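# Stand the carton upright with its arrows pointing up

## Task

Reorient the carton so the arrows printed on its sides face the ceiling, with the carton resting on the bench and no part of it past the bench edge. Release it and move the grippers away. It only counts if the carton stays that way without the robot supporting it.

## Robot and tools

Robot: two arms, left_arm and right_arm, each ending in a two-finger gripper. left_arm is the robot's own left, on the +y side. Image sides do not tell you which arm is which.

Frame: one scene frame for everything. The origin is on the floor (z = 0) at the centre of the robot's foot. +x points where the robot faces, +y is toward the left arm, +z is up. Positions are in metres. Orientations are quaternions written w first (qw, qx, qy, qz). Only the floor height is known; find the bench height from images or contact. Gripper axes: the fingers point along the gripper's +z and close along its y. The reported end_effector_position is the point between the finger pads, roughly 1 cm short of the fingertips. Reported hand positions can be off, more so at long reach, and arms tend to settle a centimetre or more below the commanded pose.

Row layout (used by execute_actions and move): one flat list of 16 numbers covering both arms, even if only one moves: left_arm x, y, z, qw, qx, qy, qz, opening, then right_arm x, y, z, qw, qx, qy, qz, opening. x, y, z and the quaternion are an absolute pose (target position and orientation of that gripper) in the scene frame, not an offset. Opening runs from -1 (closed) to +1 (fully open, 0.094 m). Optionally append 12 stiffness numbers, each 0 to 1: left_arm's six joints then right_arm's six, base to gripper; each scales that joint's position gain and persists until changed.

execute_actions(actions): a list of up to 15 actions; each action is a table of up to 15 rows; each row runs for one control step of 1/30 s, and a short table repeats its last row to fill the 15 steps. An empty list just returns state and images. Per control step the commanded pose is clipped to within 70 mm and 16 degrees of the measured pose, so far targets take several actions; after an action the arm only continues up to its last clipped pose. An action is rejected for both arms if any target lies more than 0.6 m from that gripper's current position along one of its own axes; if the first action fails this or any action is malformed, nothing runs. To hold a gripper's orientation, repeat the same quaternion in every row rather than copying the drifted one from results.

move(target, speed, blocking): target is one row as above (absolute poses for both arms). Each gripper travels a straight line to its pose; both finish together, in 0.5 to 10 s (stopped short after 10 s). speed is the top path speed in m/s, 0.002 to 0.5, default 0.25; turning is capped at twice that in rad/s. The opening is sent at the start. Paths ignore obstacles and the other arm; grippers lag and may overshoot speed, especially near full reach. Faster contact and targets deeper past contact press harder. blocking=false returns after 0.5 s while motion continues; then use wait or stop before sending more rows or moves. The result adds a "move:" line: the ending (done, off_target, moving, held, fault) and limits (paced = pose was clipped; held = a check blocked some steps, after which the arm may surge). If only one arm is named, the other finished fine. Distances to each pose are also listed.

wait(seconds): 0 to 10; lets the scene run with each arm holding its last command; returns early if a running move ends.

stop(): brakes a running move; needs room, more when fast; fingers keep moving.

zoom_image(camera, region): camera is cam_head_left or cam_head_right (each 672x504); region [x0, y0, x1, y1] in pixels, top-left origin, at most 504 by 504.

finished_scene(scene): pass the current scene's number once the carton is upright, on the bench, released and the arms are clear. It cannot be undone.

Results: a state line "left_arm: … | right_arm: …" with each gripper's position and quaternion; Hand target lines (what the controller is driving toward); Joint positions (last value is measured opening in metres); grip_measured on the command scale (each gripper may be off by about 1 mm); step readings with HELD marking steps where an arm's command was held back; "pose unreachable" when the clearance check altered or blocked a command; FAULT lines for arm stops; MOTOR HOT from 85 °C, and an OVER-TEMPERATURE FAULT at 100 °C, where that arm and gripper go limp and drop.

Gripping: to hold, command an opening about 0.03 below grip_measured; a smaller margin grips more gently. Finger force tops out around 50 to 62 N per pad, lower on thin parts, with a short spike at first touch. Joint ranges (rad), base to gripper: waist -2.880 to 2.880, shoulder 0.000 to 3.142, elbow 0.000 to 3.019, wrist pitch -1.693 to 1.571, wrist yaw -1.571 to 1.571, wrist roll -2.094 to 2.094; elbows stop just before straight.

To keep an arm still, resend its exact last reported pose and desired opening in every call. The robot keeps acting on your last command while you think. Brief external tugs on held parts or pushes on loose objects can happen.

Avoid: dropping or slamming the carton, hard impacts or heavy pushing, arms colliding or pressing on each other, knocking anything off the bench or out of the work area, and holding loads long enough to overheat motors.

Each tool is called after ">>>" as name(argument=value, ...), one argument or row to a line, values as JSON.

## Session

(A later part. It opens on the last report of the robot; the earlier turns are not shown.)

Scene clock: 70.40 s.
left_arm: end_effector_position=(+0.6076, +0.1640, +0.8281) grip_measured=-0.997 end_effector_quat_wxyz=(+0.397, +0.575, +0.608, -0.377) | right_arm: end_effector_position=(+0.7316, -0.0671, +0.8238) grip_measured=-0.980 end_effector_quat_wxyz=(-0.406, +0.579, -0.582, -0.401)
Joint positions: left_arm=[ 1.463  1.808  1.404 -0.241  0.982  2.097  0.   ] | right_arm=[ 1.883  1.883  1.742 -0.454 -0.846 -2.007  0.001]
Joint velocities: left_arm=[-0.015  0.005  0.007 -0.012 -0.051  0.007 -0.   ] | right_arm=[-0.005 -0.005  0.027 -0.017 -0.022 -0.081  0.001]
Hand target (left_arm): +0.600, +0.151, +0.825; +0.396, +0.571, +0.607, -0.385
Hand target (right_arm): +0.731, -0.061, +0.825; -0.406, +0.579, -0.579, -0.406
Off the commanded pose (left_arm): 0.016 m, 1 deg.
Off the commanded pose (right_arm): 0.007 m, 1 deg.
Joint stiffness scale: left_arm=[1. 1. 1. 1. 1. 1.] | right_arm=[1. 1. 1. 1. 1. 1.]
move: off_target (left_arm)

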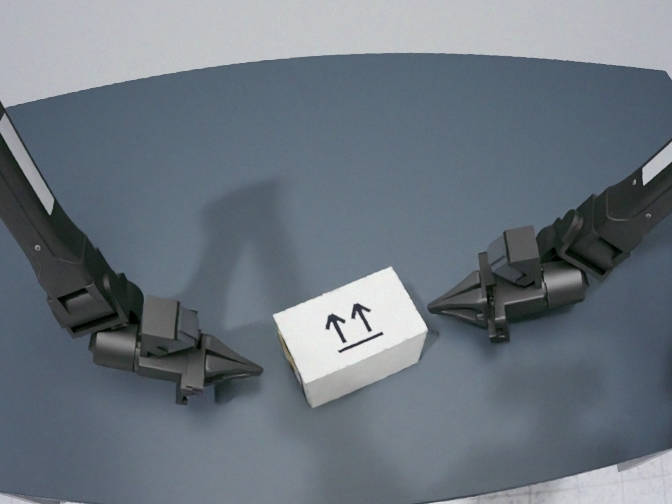

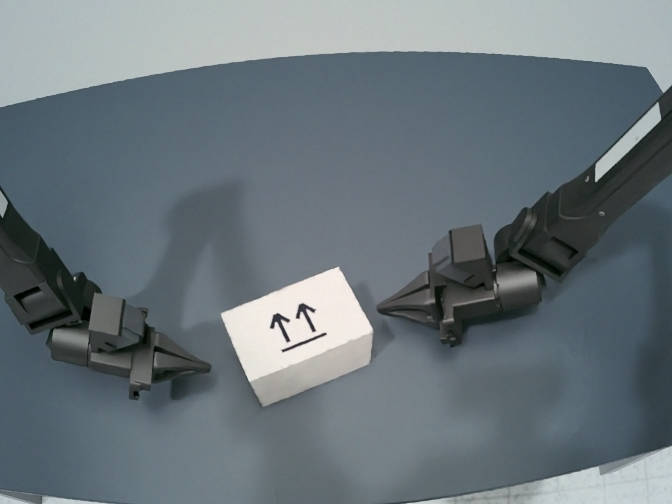

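>>> move(
  target=[0.65,0.17,0.825,0.396,0.57,0.607,-0.385,-1,0.68,-0.075,0.825,0.406,-0.579,0.579,0.406,-1],
  speed=0.1,
)

>>> move(
  target=[0.655,0.115,0.83,0.396,0.57,0.607,-0.385,-1,0.67,-0.02,0.83,0.406,-0.579,0.579,0.406,-1],
  speed=0.05,
)

Scene clock: 74.67 s.
left_arm: end_effector_position=(+0.6474, +0.1772, +0.8207) grip_measured=-0.997 end_effector_quat_wxyz=(+0.395, +0.574, +0.609, -0.379) | right_arm: end_effector_position=(+0.6811, -0.0701, +0.8242) grip_measured=-0.980 end_effector_quat_wxyz=(-0.403, +0.574, -0.582, -0.412)
Joint positions: left_arm=[ 1.463  1.808  1.518 -0.363  0.982  2.097  0.   ] | right_arm=[ 1.854  1.881  1.63  -0.392 -0.876 -2.036  0.001]
Joint velocities: left_arm=[-0.005 -0.015 -0.017 -0.017 -0.037 -0.037 -0.001] | right_arm=[ 0.015 -0.015 -0.002 -0.027  0.007  0.037  0.   ]
Hand target (left_arm): +0.650, +0.170, +0.824; +0.396, +0.571, +0.607, -0.385
Hand target (right_arm): +0.680, -0.074, +0.824; -0.406, +0.579, -0.579, -0.406
Off the commanded pose (left_arm): 0.009 m, 1 deg.
Off the commanded pose (right_arm): 0.005 m, 1 deg.
Joint stiffness scale: left_arm=[1. 1. 1. 1. 1. 1.] | right_arm=[1. 1. 1. 1. 1. 1.]
move: done

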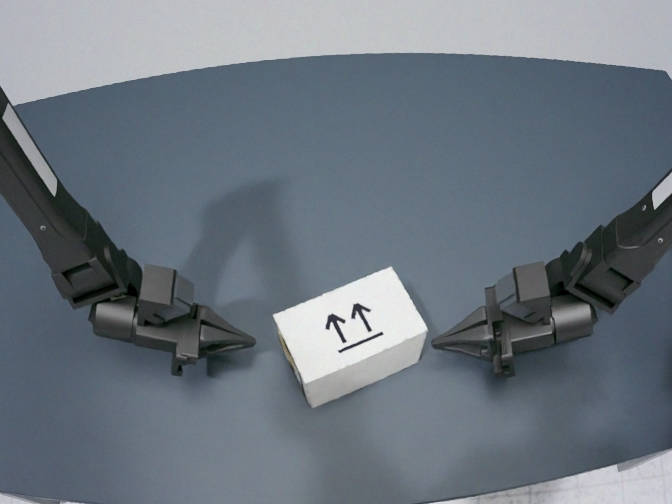

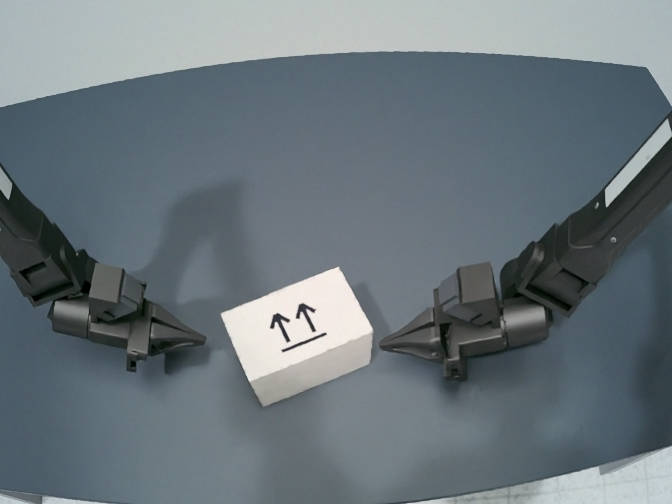

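Scene clock: 76.17 s.
left_arm: end_effector_position=(+0.6535, +0.1491, +0.8183) grip_measured=-0.997 end_effector_quat_wxyz=(+0.384, +0.578, +0.617, -0.370) | right_arm: end_effector_position=(+0.6860, -0.0568, +0.8207) grip_measured=-0.980 end_effector_quat_wxyz=(-0.405, +0.588, -0.586, -0.384)
Joint positions: left_arm=[ 1.411  1.808  1.494 -0.268  0.91   2.016  0.   ] | right_arm=[ 1.879  1.879  1.6   -0.281 -0.826 -2.     0.001]
Joint velocities: left_arm=[-0.015 -0.005 -0.007  0.007 -0.037 -0.066  0.001] | right_arm=[-0.005 -0.024 -0.002  0.017 -0.066 -0.022  0.   ]
Hand target (left_arm): +0.655, +0.116, +0.830; +0.396, +0.571, +0.607, -0.385
Hand target (right_arm): +0.670, -0.021, +0.830; -0.406, +0.579, -0.579, -0.407
Off the commanded pose (left_arm): 0.036 m, 3 deg.
Off the commanded pose (right_arm): 0.041 m, 3 deg.
Joint stiffness scale: left_arm=[1. 1. 1. 1. 1. 1.] | right_arm=[1. 1. 1. 1. 1. 1.]
move: off_target (left_arm, right_arm)

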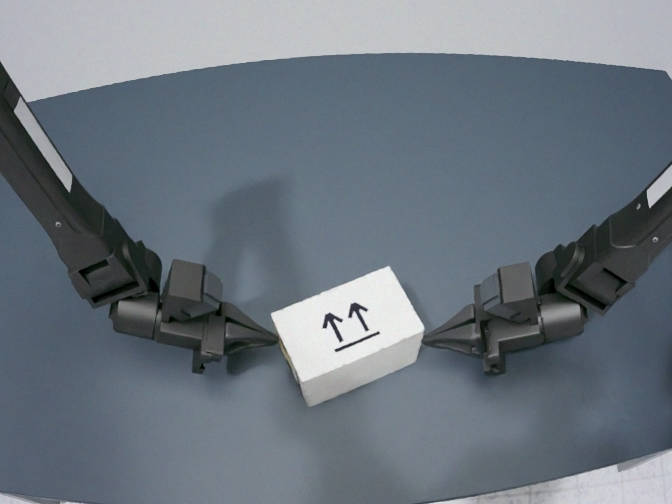

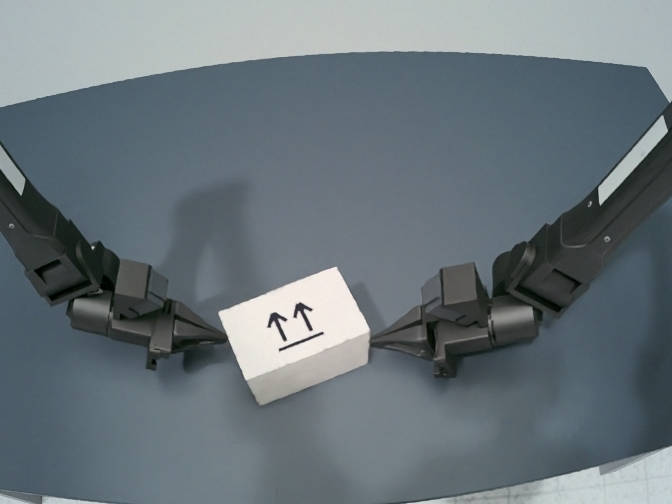

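Shear it round.

>>> move(
  target=[0.69,0.12,0.825,0.396,0.57,0.607,-0.385,-1,0.64,-0.025,0.825,0.406,-0.579,0.579,0.406,-1],
  speed=0.04,
)

Scene clock: 79.27 s.
left_arm: end_effector_position=(+0.6942, +0.1475, +0.8170) grip_measured=-0.997 end_effector_quat_wxyz=(+0.393, +0.581, +0.613, -0.364) | right_arm: end_effector_position=(+0.6545, -0.0457, +0.8182) grip_measured=-0.980 end_effector_quat_wxyz=(-0.403, +0.583, -0.586, -0.392)
Joint positions: left_arm=[ 1.39   1.808  1.584 -0.329  0.901  2.004  0.   ] | right_arm=[ 1.879  1.903  1.551 -0.225 -0.834 -1.999  0.001]
Joint velocities: left_arm=[ 0.005  0.015  0.002  0.002 -0.051 -0.007  0.   ] | right_arm=[-0.005  0.005  0.007  0.012 -0.037  0.007 -0.   ]
Hand target (left_arm): +0.690, +0.121, +0.825; +0.396, +0.571, +0.607, -0.385
Hand target (right_arm): +0.640, -0.025, +0.824; -0.406, +0.579, -0.579, -0.406
Off the commanded pose (left_arm): 0.029 m, 3 deg.
Off the commanded pose (right_arm): 0.026 m, 2 deg.
Joint stiffness scale: left_arm=[1. 1. 1. 1. 1. 1.] | right_arm=[1. 1. 1. 1. 1. 1.]
move: off_target (left_arm, right_arm)

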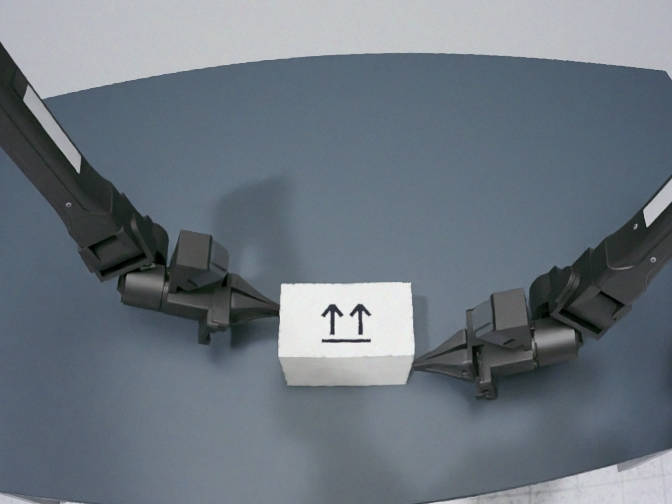

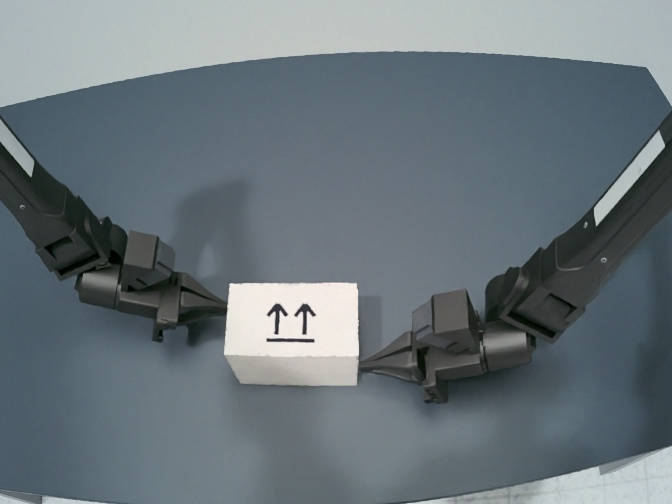

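>>> move(
  target=[0.685,0.165,0.825,0.396,0.57,0.607,-0.385,-1,0.67,-0.08,0.825,0.406,-0.579,0.579,0.406,-1],
  speed=0.1,
)

>>> move(
  target=[0.68,0.145,0.825,0.396,0.57,0.607,-0.385,-1,0.722,-0.06,0.825,0.406,-0.579,0.579,0.406,-1],
  speed=0.1,
)

>>> move(
  target=[0.69,0.095,0.83,0.396,0.57,0.607,-0.385,-1,0.715,-0.002,0.83,0.406,-0.579,0.579,0.406,-1],
  speed=0.06,
)

>>> move(
  target=[0.705,0.095,0.865,0.396,0.57,0.607,-0.385,-1,0.71,-0.002,0.86,0.406,-0.579,0.579,0.406,-1],
  speed=0.04,
)

Scene clock: 83.93 s.
left_arm: end_effector_position=(+0.6821, +0.1507, +0.8270) grip_measured=-0.997 end_effector_quat_wxyz=(+0.398, +0.567, +0.605, -0.392) | right_arm: end_effector_position=(+0.6697, -0.0770, +0.8265) grip_measured=-0.980 end_effector_quat_wxyz=(-0.405, +0.576, -0.582, -0.406)
Joint positions: left_arm=[ 1.405  1.808  1.584 -0.416  0.954  2.053  0.   ] | right_arm=[ 1.84   1.868  1.584 -0.353 -0.886 -2.046  0.001]
Joint velocities: left_arm=[ 0.005  0.005 -0.002  0.002 -0.037 -0.022 -0.   ] | right_arm=[ 0.005  0.015 -0.002 -0.017 -0.037 -0.022  0.   ]
Hand target (left_arm): +0.685, +0.165, +0.826; +0.397, +0.570, +0.607, -0.386
Hand target (right_arm): +0.670, -0.080, +0.826; -0.406, +0.579, -0.579, -0.405
Off the commanded pose (left_arm): 0.015 m, 1 deg.
Off the commanded pose (right_arm): 0.003 m, 0 deg.
Joint stiffness scale: left_arm=[1. 1. 1. 1. 1. 1.] | right_arm=[1. 1. 1. 1. 1. 1.]
move: off_target (left_arm)

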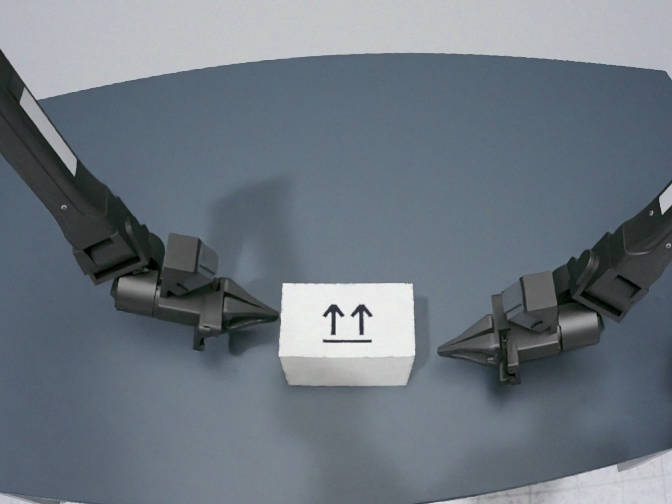

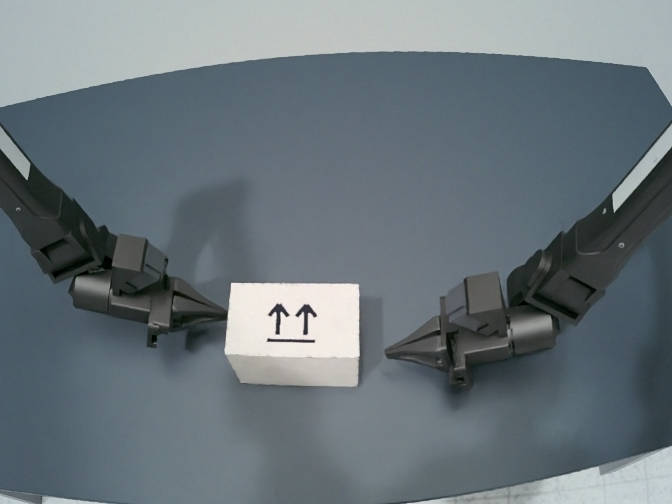

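Scene clock: 84.87 s.
left_arm: end_effector_position=(+0.6815, +0.1513, +0.8232) grip_measured=-0.997 end_effector_quat_wxyz=(+0.397, +0.572, +0.607, -0.382) | right_arm: end_effector_position=(+0.7317, -0.0654, +0.8299) grip_measured=-0.980 end_effector_quat_wxyz=(-0.416, +0.586, -0.574, -0.393)
Joint positions: left_arm=[ 1.405  1.808  1.575 -0.379  0.94   2.043  0.   ] | right_arm=[ 1.887  1.869  1.716 -0.432 -0.85  -2.027  0.001]
Joint velocities: left_arm=[-0.005 -0.005 -0.012  0.007  0.007  0.022  0.001] | right_arm=[-0.015 -0.005 -0.032 -0.017  0.022 -0.007 -0.002]
Hand target (left_arm): +0.680, +0.145, +0.825; +0.396, +0.571, +0.607, -0.385
Hand target (right_arm): +0.722, -0.060, +0.826; -0.406, +0.579, -0.579, -0.406
Off the commanded pose (left_arm): 0.007 m, 0 deg.
Off the commanded pose (right_arm): 0.012 m, 2 deg.
Joint stiffness scale: left_arm=[1. 1. 1. 1. 1. 1.] | right_arm=[1. 1. 1. 1. 1. 1.]
move: off_target (right_arm)

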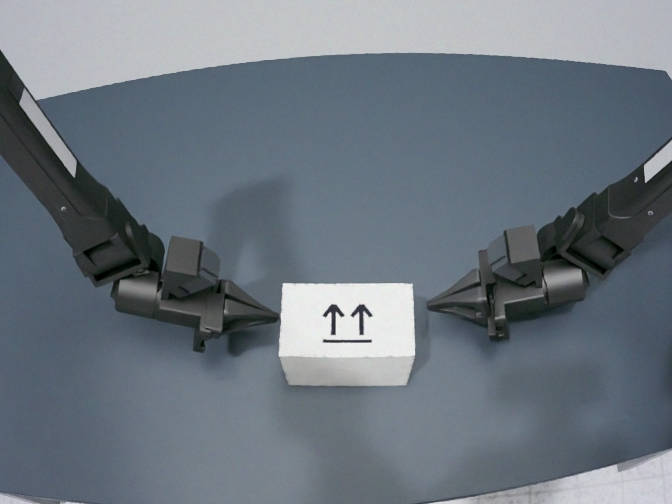

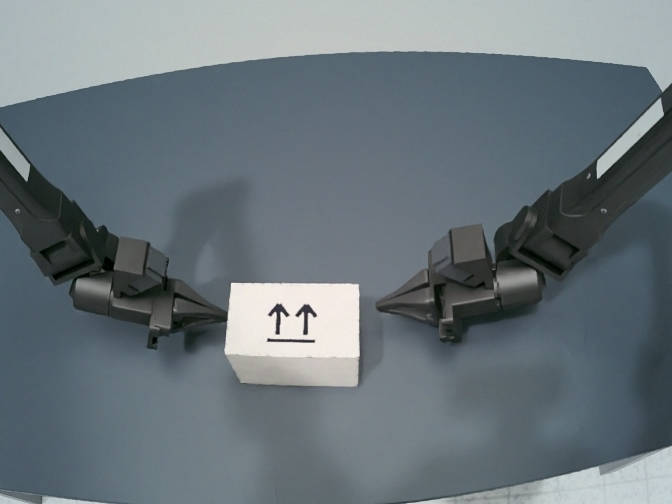

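Scene clock: 86.20 s.
left_arm: end_effector_position=(+0.6892, +0.1423, +0.8147) grip_measured=-0.997 end_effector_quat_wxyz=(+0.380, +0.581, +0.621, -0.363) | right_arm: end_effector_position=(+0.7407, -0.0471, +0.8243) grip_measured=-0.980 end_effector_quat_wxyz=(-0.406, +0.592, -0.587, -0.375)
Joint positions: left_arm=[ 1.381  1.808  1.568 -0.303  0.87   1.976  0.   ] | right_arm=[ 1.921  1.878  1.716 -0.355 -0.783 -1.967  0.001]
Joint velocities: left_arm=[ 0.005  0.015 -0.012 -0.002  0.051 -0.022 -0.001] | right_arm=[-0.005 -0.005  0.002 -0.002  0.037 -0.037 -0.   ]
Hand target (left_arm): +0.689, +0.097, +0.831; +0.396, +0.571, +0.607, -0.385
Hand target (right_arm): +0.715, -0.004, +0.831; -0.406, +0.579, -0.579, -0.406
Off the commanded pose (left_arm): 0.050 m, 4 deg.
Off the commanded pose (right_arm): 0.052 m, 4 deg.
Joint stiffness scale: left_arm=[1. 1. 1. 1. 1. 1.] | right_arm=[1. 1. 1. 1. 1. 1.]
move: off_target (left_arm, right_arm)

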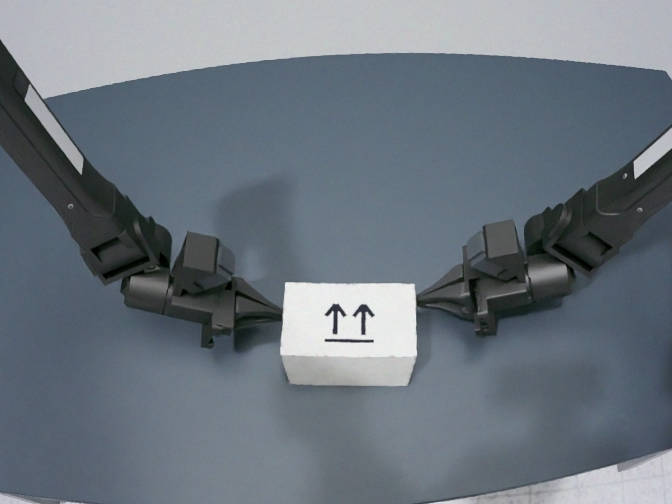

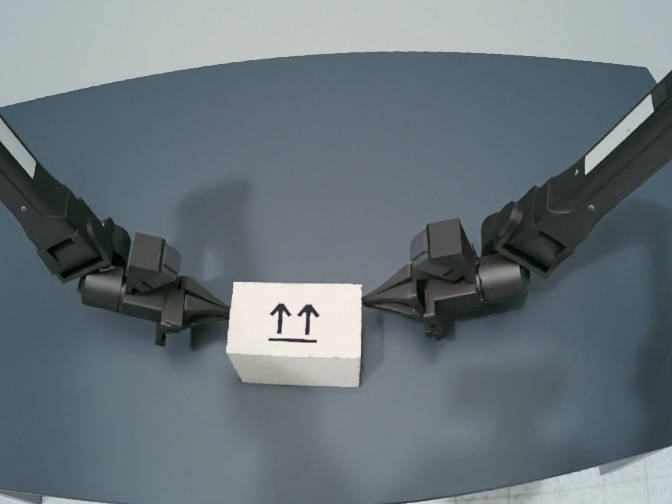

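Scene clock: 88.40 s.
left_arm: end_effector_position=(+0.6915, +0.1424, +0.8360) grip_measured=-0.997 end_effector_quat_wxyz=(+0.369, +0.581, +0.627, -0.365) | right_arm: end_effector_position=(+0.7240, -0.0471, +0.8380) grip_measured=-0.980 end_effector_quat_wxyz=(-0.396, +0.593, -0.593, -0.374)
Joint positions: left_arm=[ 1.369  1.747  1.503 -0.298  0.839  1.956  0.   ] | right_arm=[ 1.925  1.833  1.618 -0.299 -0.76  -1.951  0.001]
Joint velocities: left_arm=[-0.015  0.005  0.002 -0.007 -0.022  0.051 -0.   ] | right_arm=[ 0.005 -0.015  0.002  0.002 -0.022  0.037 -0.001]
Hand target (left_arm): +0.704, +0.097, +0.865; +0.396, +0.571, +0.607, -0.385
Hand target (right_arm): +0.710, -0.003, +0.859; -0.406, +0.579, -0.579, -0.406
Off the commanded pose (left_arm): 0.057 m, 5 deg.
Off the commanded pose (right_arm): 0.052 m, 4 deg.
Joint stiffness scale: left_arm=[1. 1. 1. 1. 1. 1.] | right_arm=[1. 1. 1. 1. 1. 1.]
move: off_target (left_arm, right_arm)

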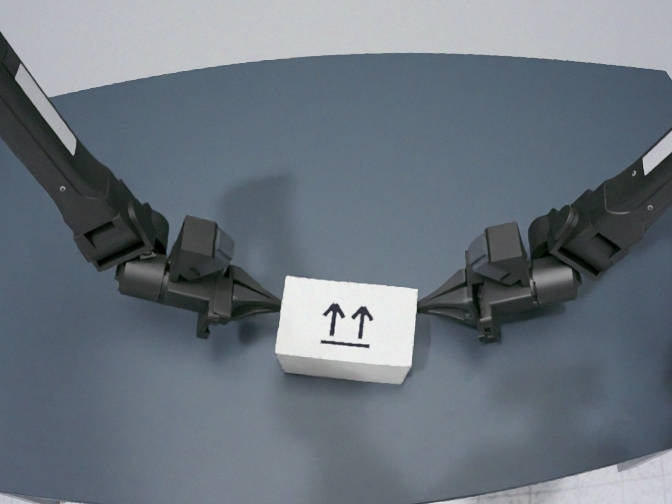

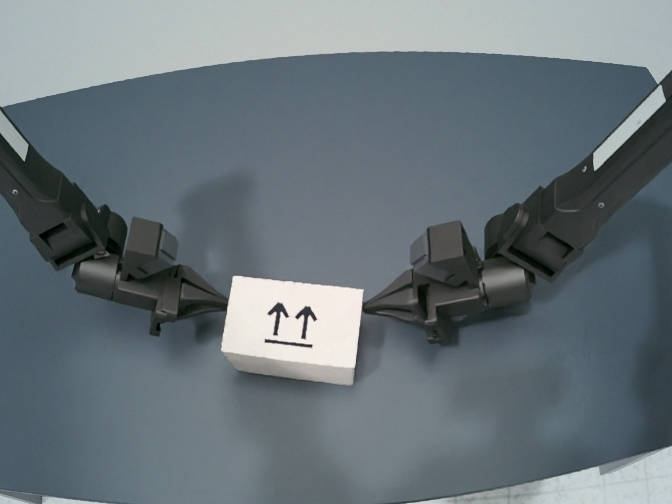

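>>> move(
  target=[0.695,0.095,0.9,0.396,0.57,0.607,-0.385,-1,0.71,-0.002,0.897,0.406,-0.579,0.579,0.406,-1],
  speed=0.04,
)

Scene clock: 92.50 s.
left_arm: end_effector_position=(+0.6833, +0.0979, +0.8879) grip_measured=-0.997 end_effector_quat_wxyz=(+0.388, +0.571, +0.610, -0.389) | right_arm: end_effector_position=(+0.7089, -0.0006, +0.8920) grip_measured=-0.980 end_effector_quat_wxyz=(-0.407, +0.581, -0.576, -0.406)
Joint positions: left_arm=[ 1.293  1.672  1.371 -0.255  0.836  1.942  0.   ] | right_arm=[ 2.008  1.773  1.492 -0.267 -0.746 -1.93   0.001]
Joint velocities: left_arm=[-0.005  0.015 -0.002  0.012  0.037 -0.081 -0.   ] | right_arm=[-0.015  0.005 -0.017 -0.007  0.051 -0.037  0.   ]
Hand target (left_arm): +0.695, +0.095, +0.899; +0.396, +0.571, +0.607, -0.385
Hand target (right_arm): +0.710, -0.001, +0.896; -0.406, +0.578, -0.580, -0.406
Off the commanded pose (left_arm): 0.017 m, 1 deg.
Off the commanded pose (right_arm): 0.005 m, 0 deg.
Joint stiffness scale: left_arm=[1. 1. 1. 1. 1. 1.] | right_arm=[1. 1. 1. 1. 1. 1.]
move: off_target (left_arm)

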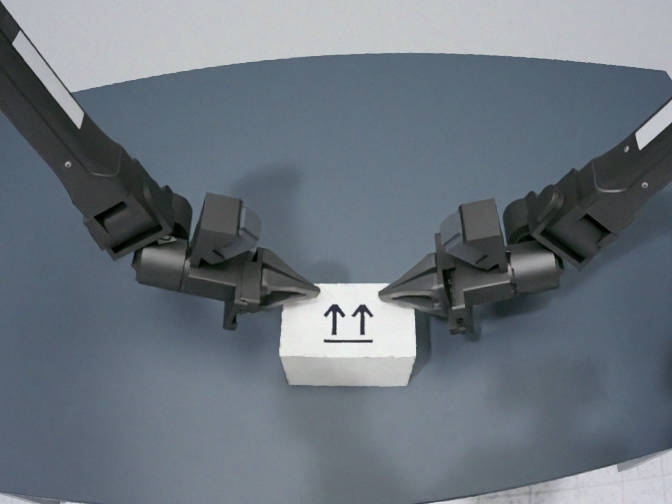

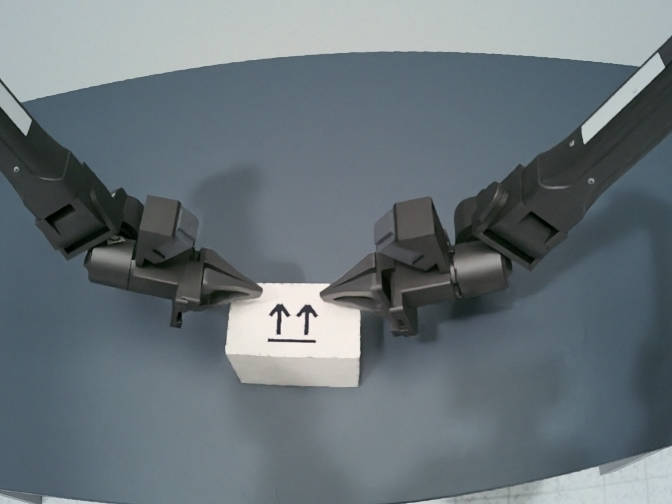

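>>> move(
  target=[0.66,0.19,0.89,0.396,0.57,0.607,-0.385,1,0.697,-0.09,0.89,0.406,-0.579,0.579,0.406,1],
  speed=0.2,
)

>>> move(
  target=[0.655,0.16,0.83,0.396,0.57,0.607,-0.385,1,0.697,-0.065,0.83,0.406,-0.579,0.579,0.406,1],
  speed=0.1,
)

Scene clock: 96.77 s.
left_arm: end_effector_position=(+0.6502, +0.1872, +0.8828) grip_measured=+1.000 end_effector_quat_wxyz=(+0.390, +0.566, +0.613, -0.390) | right_arm: end_effector_position=(+0.7039, -0.0964, +0.8861) grip_measured=+1.000 end_effector_quat_wxyz=(-0.405, +0.581, -0.584, -0.396)
Joint positions: left_arm=[ 1.467  1.65   1.357 -0.387  0.987  2.093  0.094] | right_arm=[ 1.856  1.694  1.463 -0.369 -0.862 -2.024  0.094]
Joint velocities: left_arm=[ 0.015  0.015 -0.017  0.012  0.022 -0.007  0.   ] | right_arm=[ 0.005 -0.015 -0.012  0.022 -0.022 -0.037  0.   ]
Hand target (left_arm): +0.660, +0.189, +0.891; +0.397, +0.569, +0.608, -0.386
Hand target (right_arm): +0.696, -0.090, +0.891; -0.406, +0.580, -0.578, -0.405
Off the commanded pose (left_arm): 0.012 m, 1 deg.
Off the commanded pose (right_arm): 0.010 m, 1 deg.
Joint stiffness scale: left_arm=[1. 1. 1. 1. 1. 1.] | right_arm=[1. 1. 1. 1. 1. 1.]
move: off_target (left_arm)

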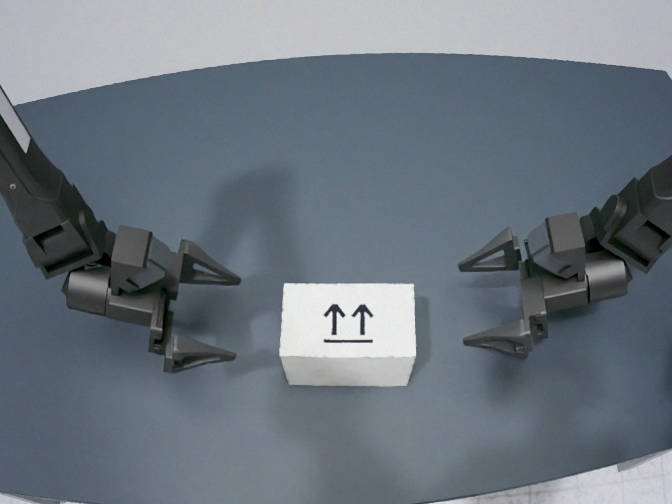

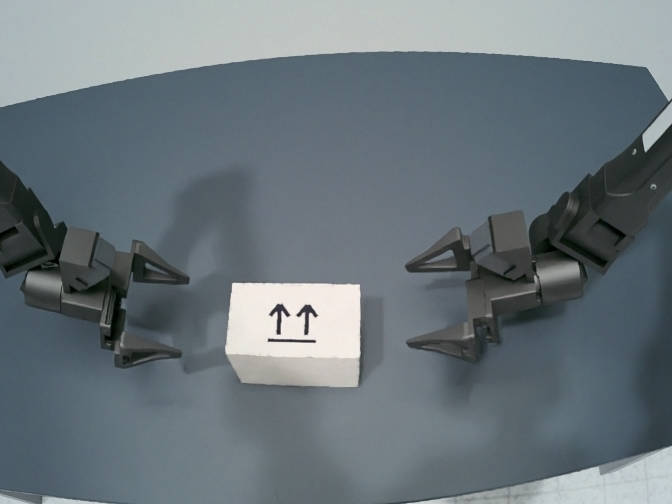

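Scene clock: 98.00 s.
left_arm: end_effector_position=(+0.6629, +0.1746, +0.8337) grip_measured=+1.000 end_effector_quat_wxyz=(+0.397, +0.576, +0.608, -0.376) | right_arm: end_effector_position=(+0.6979, -0.0712, +0.8283) grip_measured=+1.000 end_effector_quat_wxyz=(-0.406, +0.579, -0.582, -0.401)
Joint positions: left_arm=[ 1.448  1.77   1.501 -0.361  0.969  2.08   0.094] | right_arm=[ 1.863  1.863  1.637 -0.383 -0.862 -2.024  0.094]
Joint velocities: left_arm=[-0.024 -0.005  0.002  0.007 -0.037  0.037  0.   ] | right_arm=[ 0.005 -0.015 -0.012  0.012 -0.051  0.022  0.   ]
Hand target (left_arm): +0.655, +0.161, +0.830; +0.396, +0.571, +0.607, -0.385
Hand target (right_arm): +0.698, -0.066, +0.830; -0.406, +0.579, -0.579, -0.406
Off the commanded pose (left_arm): 0.017 m, 1 deg.
Off the commanded pose (right_arm): 0.007 m, 1 deg.
Joint stiffness scale: left_arm=[1. 1. 1. 1. 1. 1.] | right_arm=[1. 1. 1. 1. 1. 1.]
move: off_target (left_arm)

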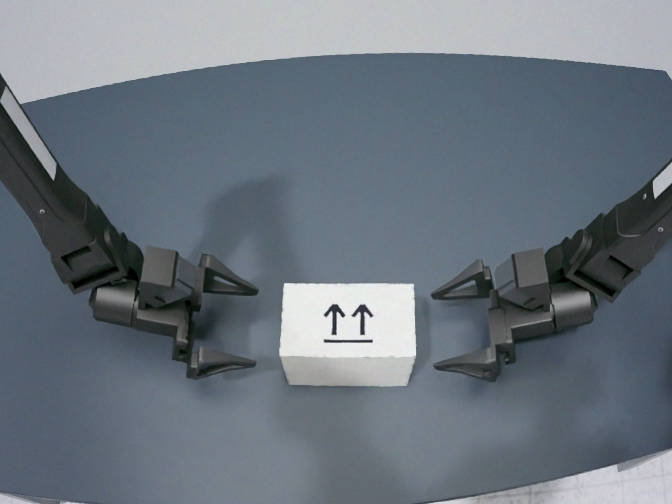

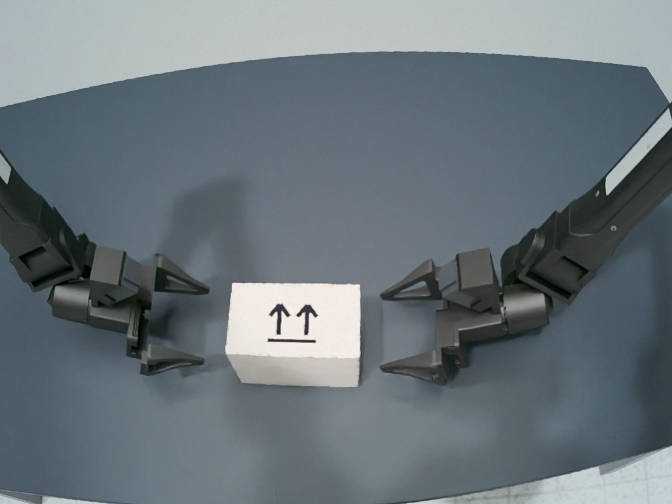

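>>> move(
  target=[0.56,0.16,0.84,0.509,0.378,0.727,-0.265,-1,0.74,-0.08,0.94,-0.174,0,0.985,0,-1],
  speed=0.25,
)

>>> move(
  target=[0.58,0.08,0.81,0.509,0.378,0.727,-0.265,-1,0.78,0.05,0.9,-0.174,0,0.985,0,-1],
  speed=0.15,
)

Scene clock: 112.77 s.
left_arm: end_effector_position=(+0.5880, +0.1555, +0.8436) grip_measured=-0.994 end_effector_quat_wxyz=(+0.526, +0.380, +0.717, -0.255) | right_arm: end_effector_position=(+0.7408, -0.0849, +0.9399) grip_measured=-0.979 end_effector_quat_wxyz=(+0.175, -0.002, -0.985, -0.003)
Joint positions: left_arm=[1.469 2.039 1.17  1.295 1.06  0.983 0.   ] | right_arm=[ 2.297  1.588  1.495 -0.594  0.729  0.104  0.001]
Joint velocities: left_arm=[-0.005 -0.005 -0.002 -0.017 -0.007 -0.051 -0.   ] | right_arm=[ 0.005 -0.024  0.027 -0.017  0.037 -0.037 -0.001]
Hand target (left_arm): +0.564, +0.160, +0.840; +0.509, +0.374, +0.731, -0.261
Hand target (right_arm): +0.737, -0.078, +0.939; -0.180, +0.003, +0.984, +0.004
Off the commanded pose (left_arm): 0.029 m, 3 deg.
Off the commanded pose (right_arm): 0.005 m, 0 deg.
Joint stiffness scale: left_arm=[1. 1. 1. 1. 1. 1.] | right_arm=[1. 1. 1. 1. 1. 1.]
move: off_target (left_arm)

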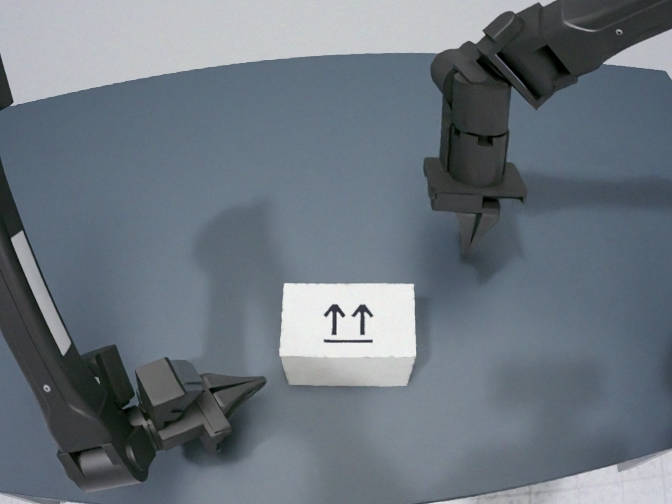

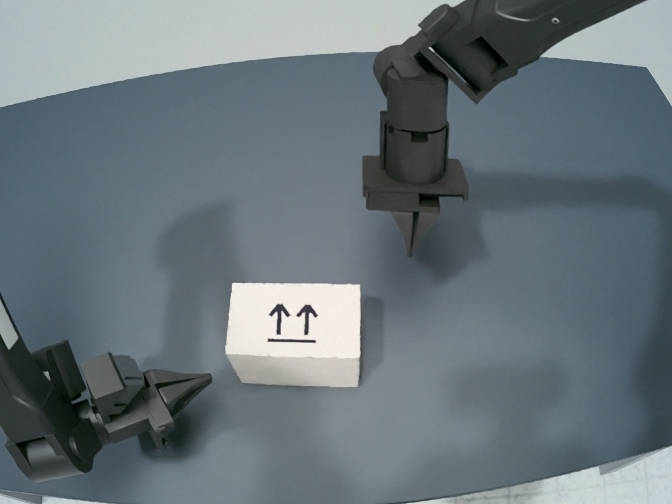

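Scene clock: 114.20 s.
left_arm: end_effector_position=(+0.5904, +0.0949, +0.8108) grip_measured=-0.994 end_effector_quat_wxyz=(+0.513, +0.382, +0.725, -0.255) | right_arm: end_effector_position=(+0.7805, +0.0454, +0.8984) grip_measured=-0.979 end_effector_quat_wxyz=(+0.174, +0.003, -0.985, -0.001)
Joint positions: left_arm=[1.376 2.122 1.274 1.179 0.952 1.071 0.   ] | right_arm=[ 2.413  1.943  1.95  -0.767  0.82   0.201  0.001]
Joint velocities: left_arm=[-0.005 -0.015  0.002 -0.007 -0.066  0.095  0.   ] | right_arm=[-0.005 -0.015  0.002  0.022  0.007  0.022 -0.001]
Hand target (left_arm): +0.579, +0.081, +0.810; +0.508, +0.379, +0.726, -0.266
Hand target (right_arm): +0.781, +0.049, +0.899; -0.176, +0.001, +0.984, +0.001
Off the commanded pose (left_arm): 0.018 m, 1 deg.
Off the commanded pose (right_arm): 0.005 m, 0 deg.
Joint stiffness scale: left_arm=[1. 1. 1. 1. 1. 1.] | right_arm=[1. 1. 1. 1. 1. 1.]
move: off_target (left_arm)

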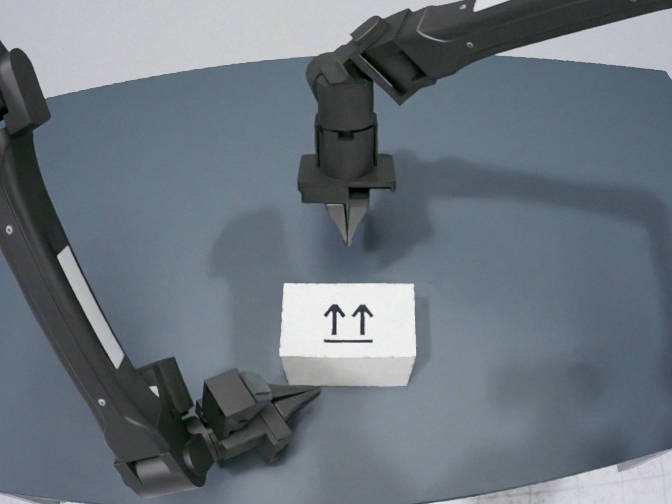

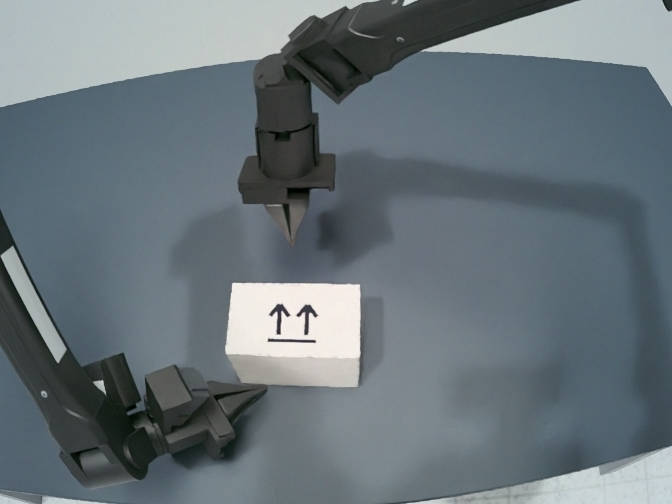

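>>> move(
  target=[0.595,0.075,0.797,0.509,0.378,0.727,-0.265,-1,0.765,0.07,0.862,-0.174,0,0.985,0,0],
  speed=0.08,
)

>>> move(
  target=[0.605,0.075,0.797,0.509,0.378,0.727,-0.265,-1,0.7,0.07,0.875,-0.174,0,0.985,0,0],
  speed=0.04,
)

Scene clock: 117.10 s.
left_arm: end_effector_position=(+0.6072, +0.0931, +0.7982) grip_measured=-0.994 end_effector_quat_wxyz=(+0.513, +0.382, +0.726, -0.253) | right_arm: end_effector_position=(+0.7632, +0.0796, +0.8717) grip_measured=-0.001 end_effector_quat_wxyz=(+0.176, +0.002, -0.984, -0.005)
Joint positions: left_arm=[1.368 2.127 1.331 1.131 0.94  1.072 0.   ] | right_arm=[ 2.413  2.049  2.035 -0.748  0.812  0.202  0.047]
Joint velocities: left_arm=[-0.015 -0.005 -0.002  0.007 -0.081  0.007  0.   ] | right_arm=[-0.024 -0.015 -0.017 -0.012 -0.066 -0.022 -0.001]
Hand target (left_arm): +0.595, +0.076, +0.797; +0.509, +0.378, +0.727, -0.265
Hand target (right_arm): +0.766, +0.070, +0.862; -0.174, -0.000, +0.985, -0.000
Off the commanded pose (left_arm): 0.022 m, 2 deg.
Off the commanded pose (right_arm): 0.014 m, 1 deg.
Joint stiffness scale: left_arm=[1. 1. 1. 1. 1. 1.] | right_arm=[1. 1. 1. 1. 1. 1.]
move: off_target (left_arm, right_arm)

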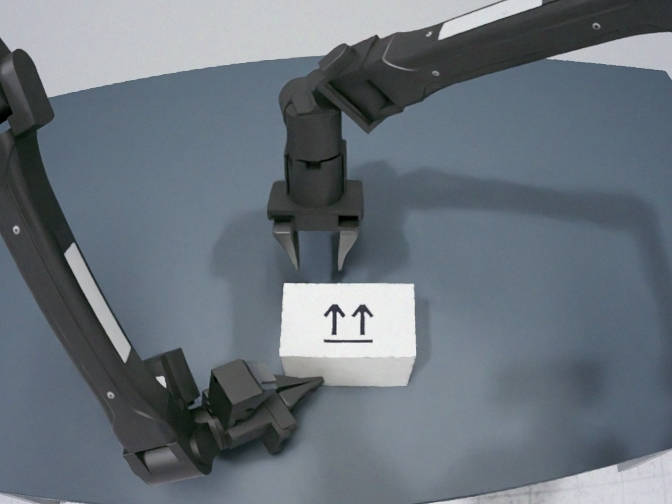

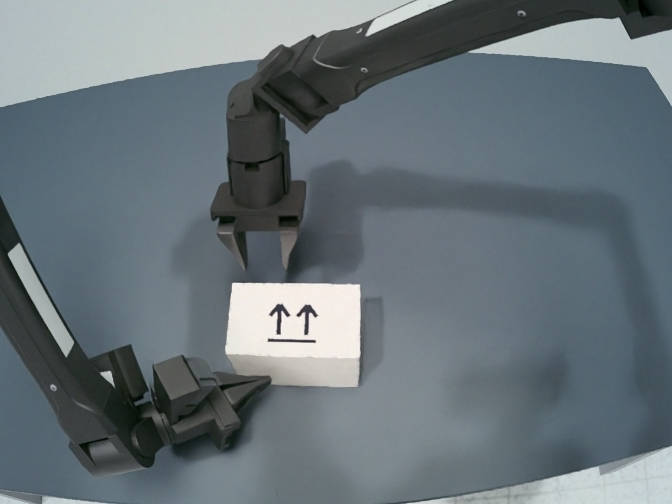

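Scene clock: 119.00 s.
left_arm: end_effector_position=(+0.6087, +0.0901, +0.7957) grip_measured=-0.994 end_effector_quat_wxyz=(+0.509, +0.380, +0.728, -0.257) | right_arm: end_effector_position=(+0.6972, +0.0833, +0.8790) grip_measured=-0.001 end_effector_quat_wxyz=(+0.176, +0.003, -0.984, -0.005)
Joint positions: left_arm=[1.363 2.127 1.339 1.107 0.936 1.075 0.   ] | right_arm=[ 2.413  1.992  1.782 -0.555  0.812  0.202  0.047]
Joint velocities: left_arm=[ 0.005 -0.005 -0.002  0.007 -0.051  0.037 -0.   ] | right_arm=[-0.024  0.005 -0.012  0.007  0.022  0.007 -0.   ]
Hand target (left_arm): +0.605, +0.075, +0.797; +0.509, +0.378, +0.726, -0.265
Hand target (right_arm): +0.700, +0.072, +0.874; -0.174, -0.000, +0.985, -0.000
Off the commanded pose (left_arm): 0.016 m, 1 deg.
Off the commanded pose (right_arm): 0.014 m, 1 deg.
Joint stiffness scale: left_arm=[1. 1. 1. 1. 1. 1.] | right_arm=[1. 1. 1. 1. 1. 1.]
move: off_target (left_arm, right_arm)

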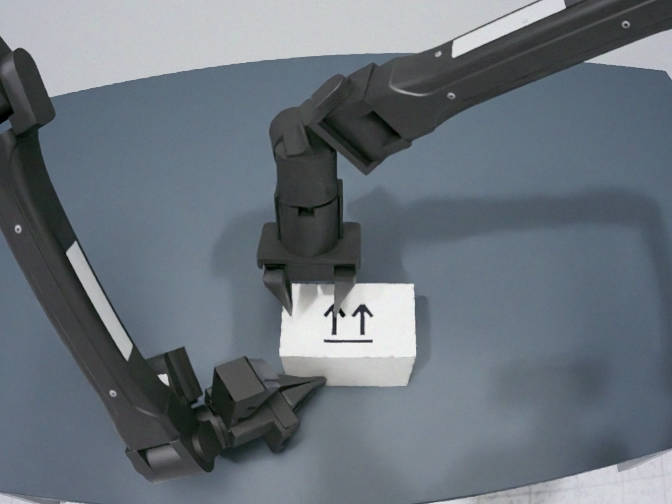

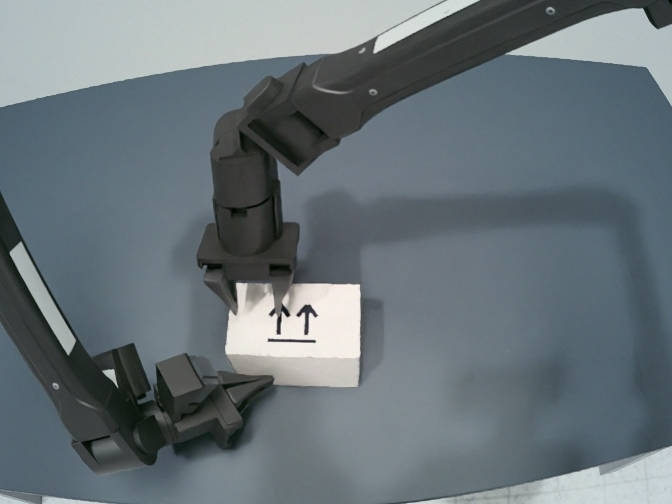

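>>> move(
  target=[0.605,0.075,0.787,0.509,0.378,0.727,-0.265,-1,0.765,0.065,0.87,-0.174,0,0.985,0,0],
  speed=0.15,
)

>>> move(
  target=[0.61,0.075,0.787,0.509,0.378,0.727,-0.265,-1,0.755,0.065,0.835,-0.174,0,0.985,0,0],
  speed=0.1,
)

>>> move(
  target=[0.615,0.075,0.787,0.509,0.378,0.727,-0.265,-1,0.69,0.065,0.848,-0.174,0,0.985,0,0],
  speed=0.04,
)

Scene clock: 123.43 s.
left_arm: end_effector_position=(+0.6146, +0.0904, +0.7884) grip_measured=-0.995 end_effector_quat_wxyz=(+0.511, +0.381, +0.727, -0.254) | right_arm: end_effector_position=(+0.7758, +0.0676, +0.8805) grip_measured=-0.001 end_effector_quat_wxyz=(+0.164, -0.011, -0.986, -0.006)
Joint positions: left_arm=[1.363 2.138 1.371 1.094 0.936 1.075 0.   ] | right_arm=[ 2.413  2.004  1.994 -0.716  0.812  0.202  0.047]
Joint velocities: left_arm=[-0.015  0.005 -0.012 -0.007  0.007 -0.051  0.   ] | right_arm=[ 0.005 -0.015 -0.002 -0.002 -0.007 -0.081 -0.001]
Hand target (left_arm): +0.605, +0.075, +0.787; +0.509, +0.378, +0.727, -0.265
Hand target (right_arm): +0.765, +0.063, +0.872; -0.174, +0.000, +0.985, +0.000
Off the commanded pose (left_arm): 0.018 m, 1 deg.
Off the commanded pose (right_arm): 0.015 m, 2 deg.
Joint stiffness scale: left_arm=[1. 1. 1. 1. 1. 1.] | right_arm=[1. 1. 1. 1. 1. 1.]
move: off_target (left_arm, right_arm)

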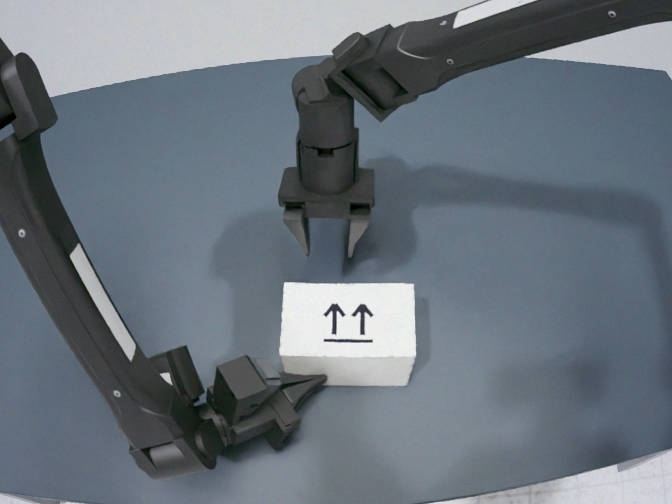

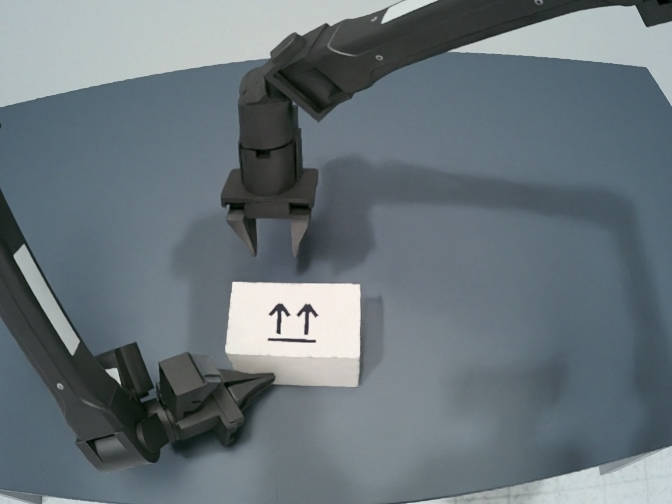

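Scene clock: 124.50 s.
left_arm: end_effector_position=(+0.6142, +0.0900, +0.7868) grip_measured=-0.995 end_effector_quat_wxyz=(+0.509, +0.380, +0.729, -0.258) | right_arm: end_effector_position=(+0.7556, +0.0691, +0.8422) grip_measured=-0.001 end_effector_quat_wxyz=(+0.174, -0.002, -0.985, -0.002)
Joint positions: left_arm=[1.363 2.138 1.375 1.081 0.936 1.075 0.   ] | right_arm=[ 2.372  2.079  2.056 -0.708  0.787  0.17   0.047]
Joint velocities: left_arm=[-0.024 -0.015 -0.007  0.012  0.051  0.007 -0.001] | right_arm=[-0.005  0.005 -0.007  0.002 -0.037 -0.051 -0.   ]
Hand target (left_arm): +0.610, +0.075, +0.787; +0.509, +0.378, +0.727, -0.265
Hand target (right_arm): +0.755, +0.065, +0.835; -0.173, -0.000, +0.985, -0.000
Off the commanded pose (left_arm): 0.016 m, 1 deg.
Off the commanded pose (right_arm): 0.008 m, 0 deg.
Joint stiffness scale: left_arm=[1. 1. 1. 1. 1. 1.] | right_arm=[1. 1. 1. 1. 1. 1.]
move: off_target (left_arm)

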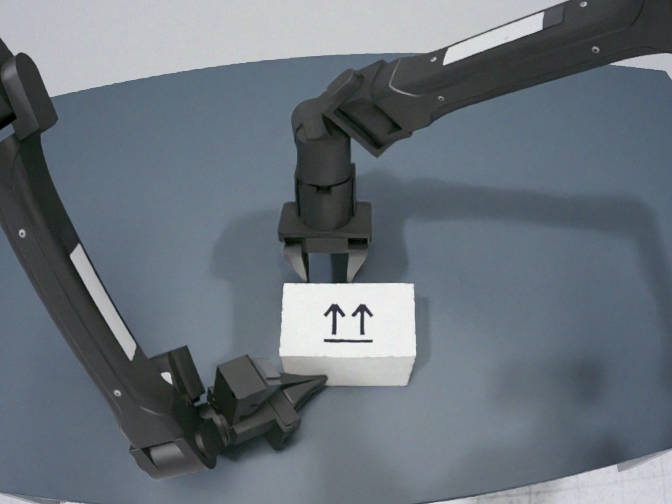

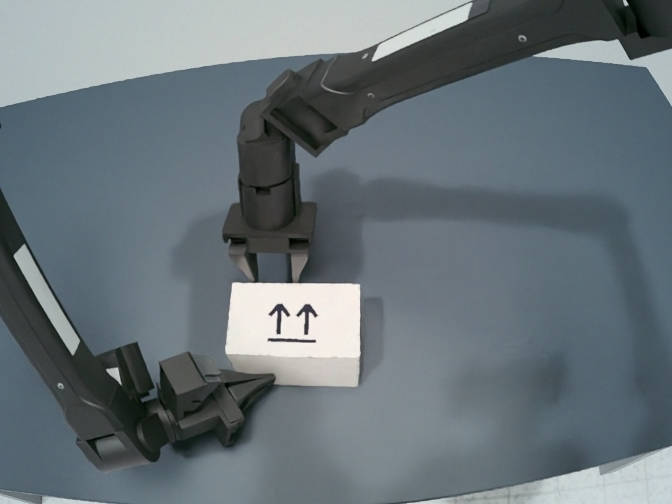

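Scene clock: 126.40 s.
left_arm: end_effector_position=(+0.6083, +0.0875, +0.7843) grip_measured=-0.995 end_effector_quat_wxyz=(+0.501, +0.377, +0.732, -0.265) | right_arm: end_effector_position=(+0.7335, +0.0626, +0.8585) grip_measured=-0.001 end_effector_quat_wxyz=(+0.147, -0.028, -0.989, -0.005)
Joint positions: left_arm=[1.363 2.144 1.375 1.063 0.935 1.076 0.   ] | right_arm=[ 2.377  1.984  1.833 -0.503  0.784  0.169  0.047]
Joint velocities: left_arm=[-0.015 -0.005  0.002  0.017 -0.007  0.007  0.   ] | right_arm=[-0.005 -0.005 -0.007  0.027 -0.051 -0.037  0.   ]
Hand target (left_arm): +0.615, +0.075, +0.787; +0.509, +0.378, +0.727, -0.265
Hand target (right_arm): +0.691, +0.066, +0.848; -0.174, -0.000, +0.985, +0.000
Off the commanded pose (left_arm): 0.014 m, 1 deg.
Off the commanded pose (right_arm): 0.045 m, 4 deg.
Joint stiffness scale: left_arm=[1. 1. 1. 1. 1. 1.] | right_arm=[1. 1. 1. 1. 1. 1.]
move: off_target (left_arm, right_arm)

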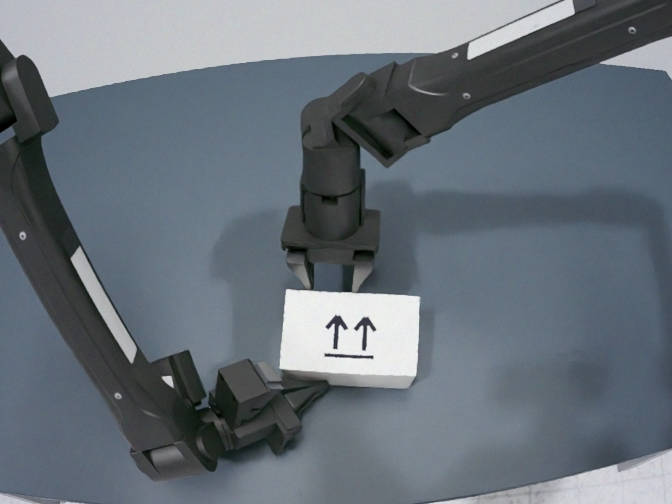

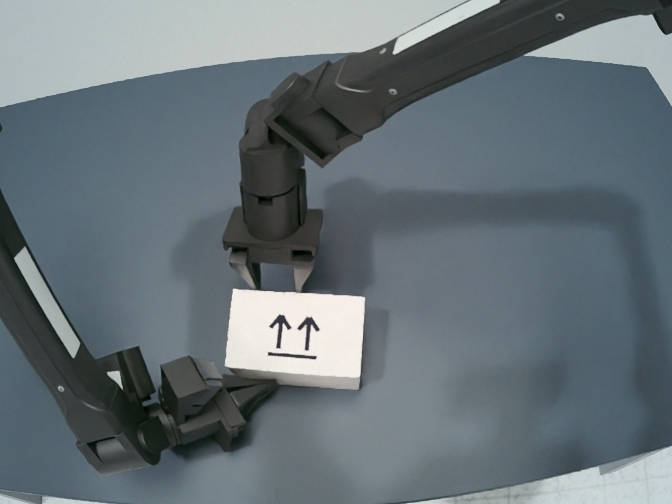

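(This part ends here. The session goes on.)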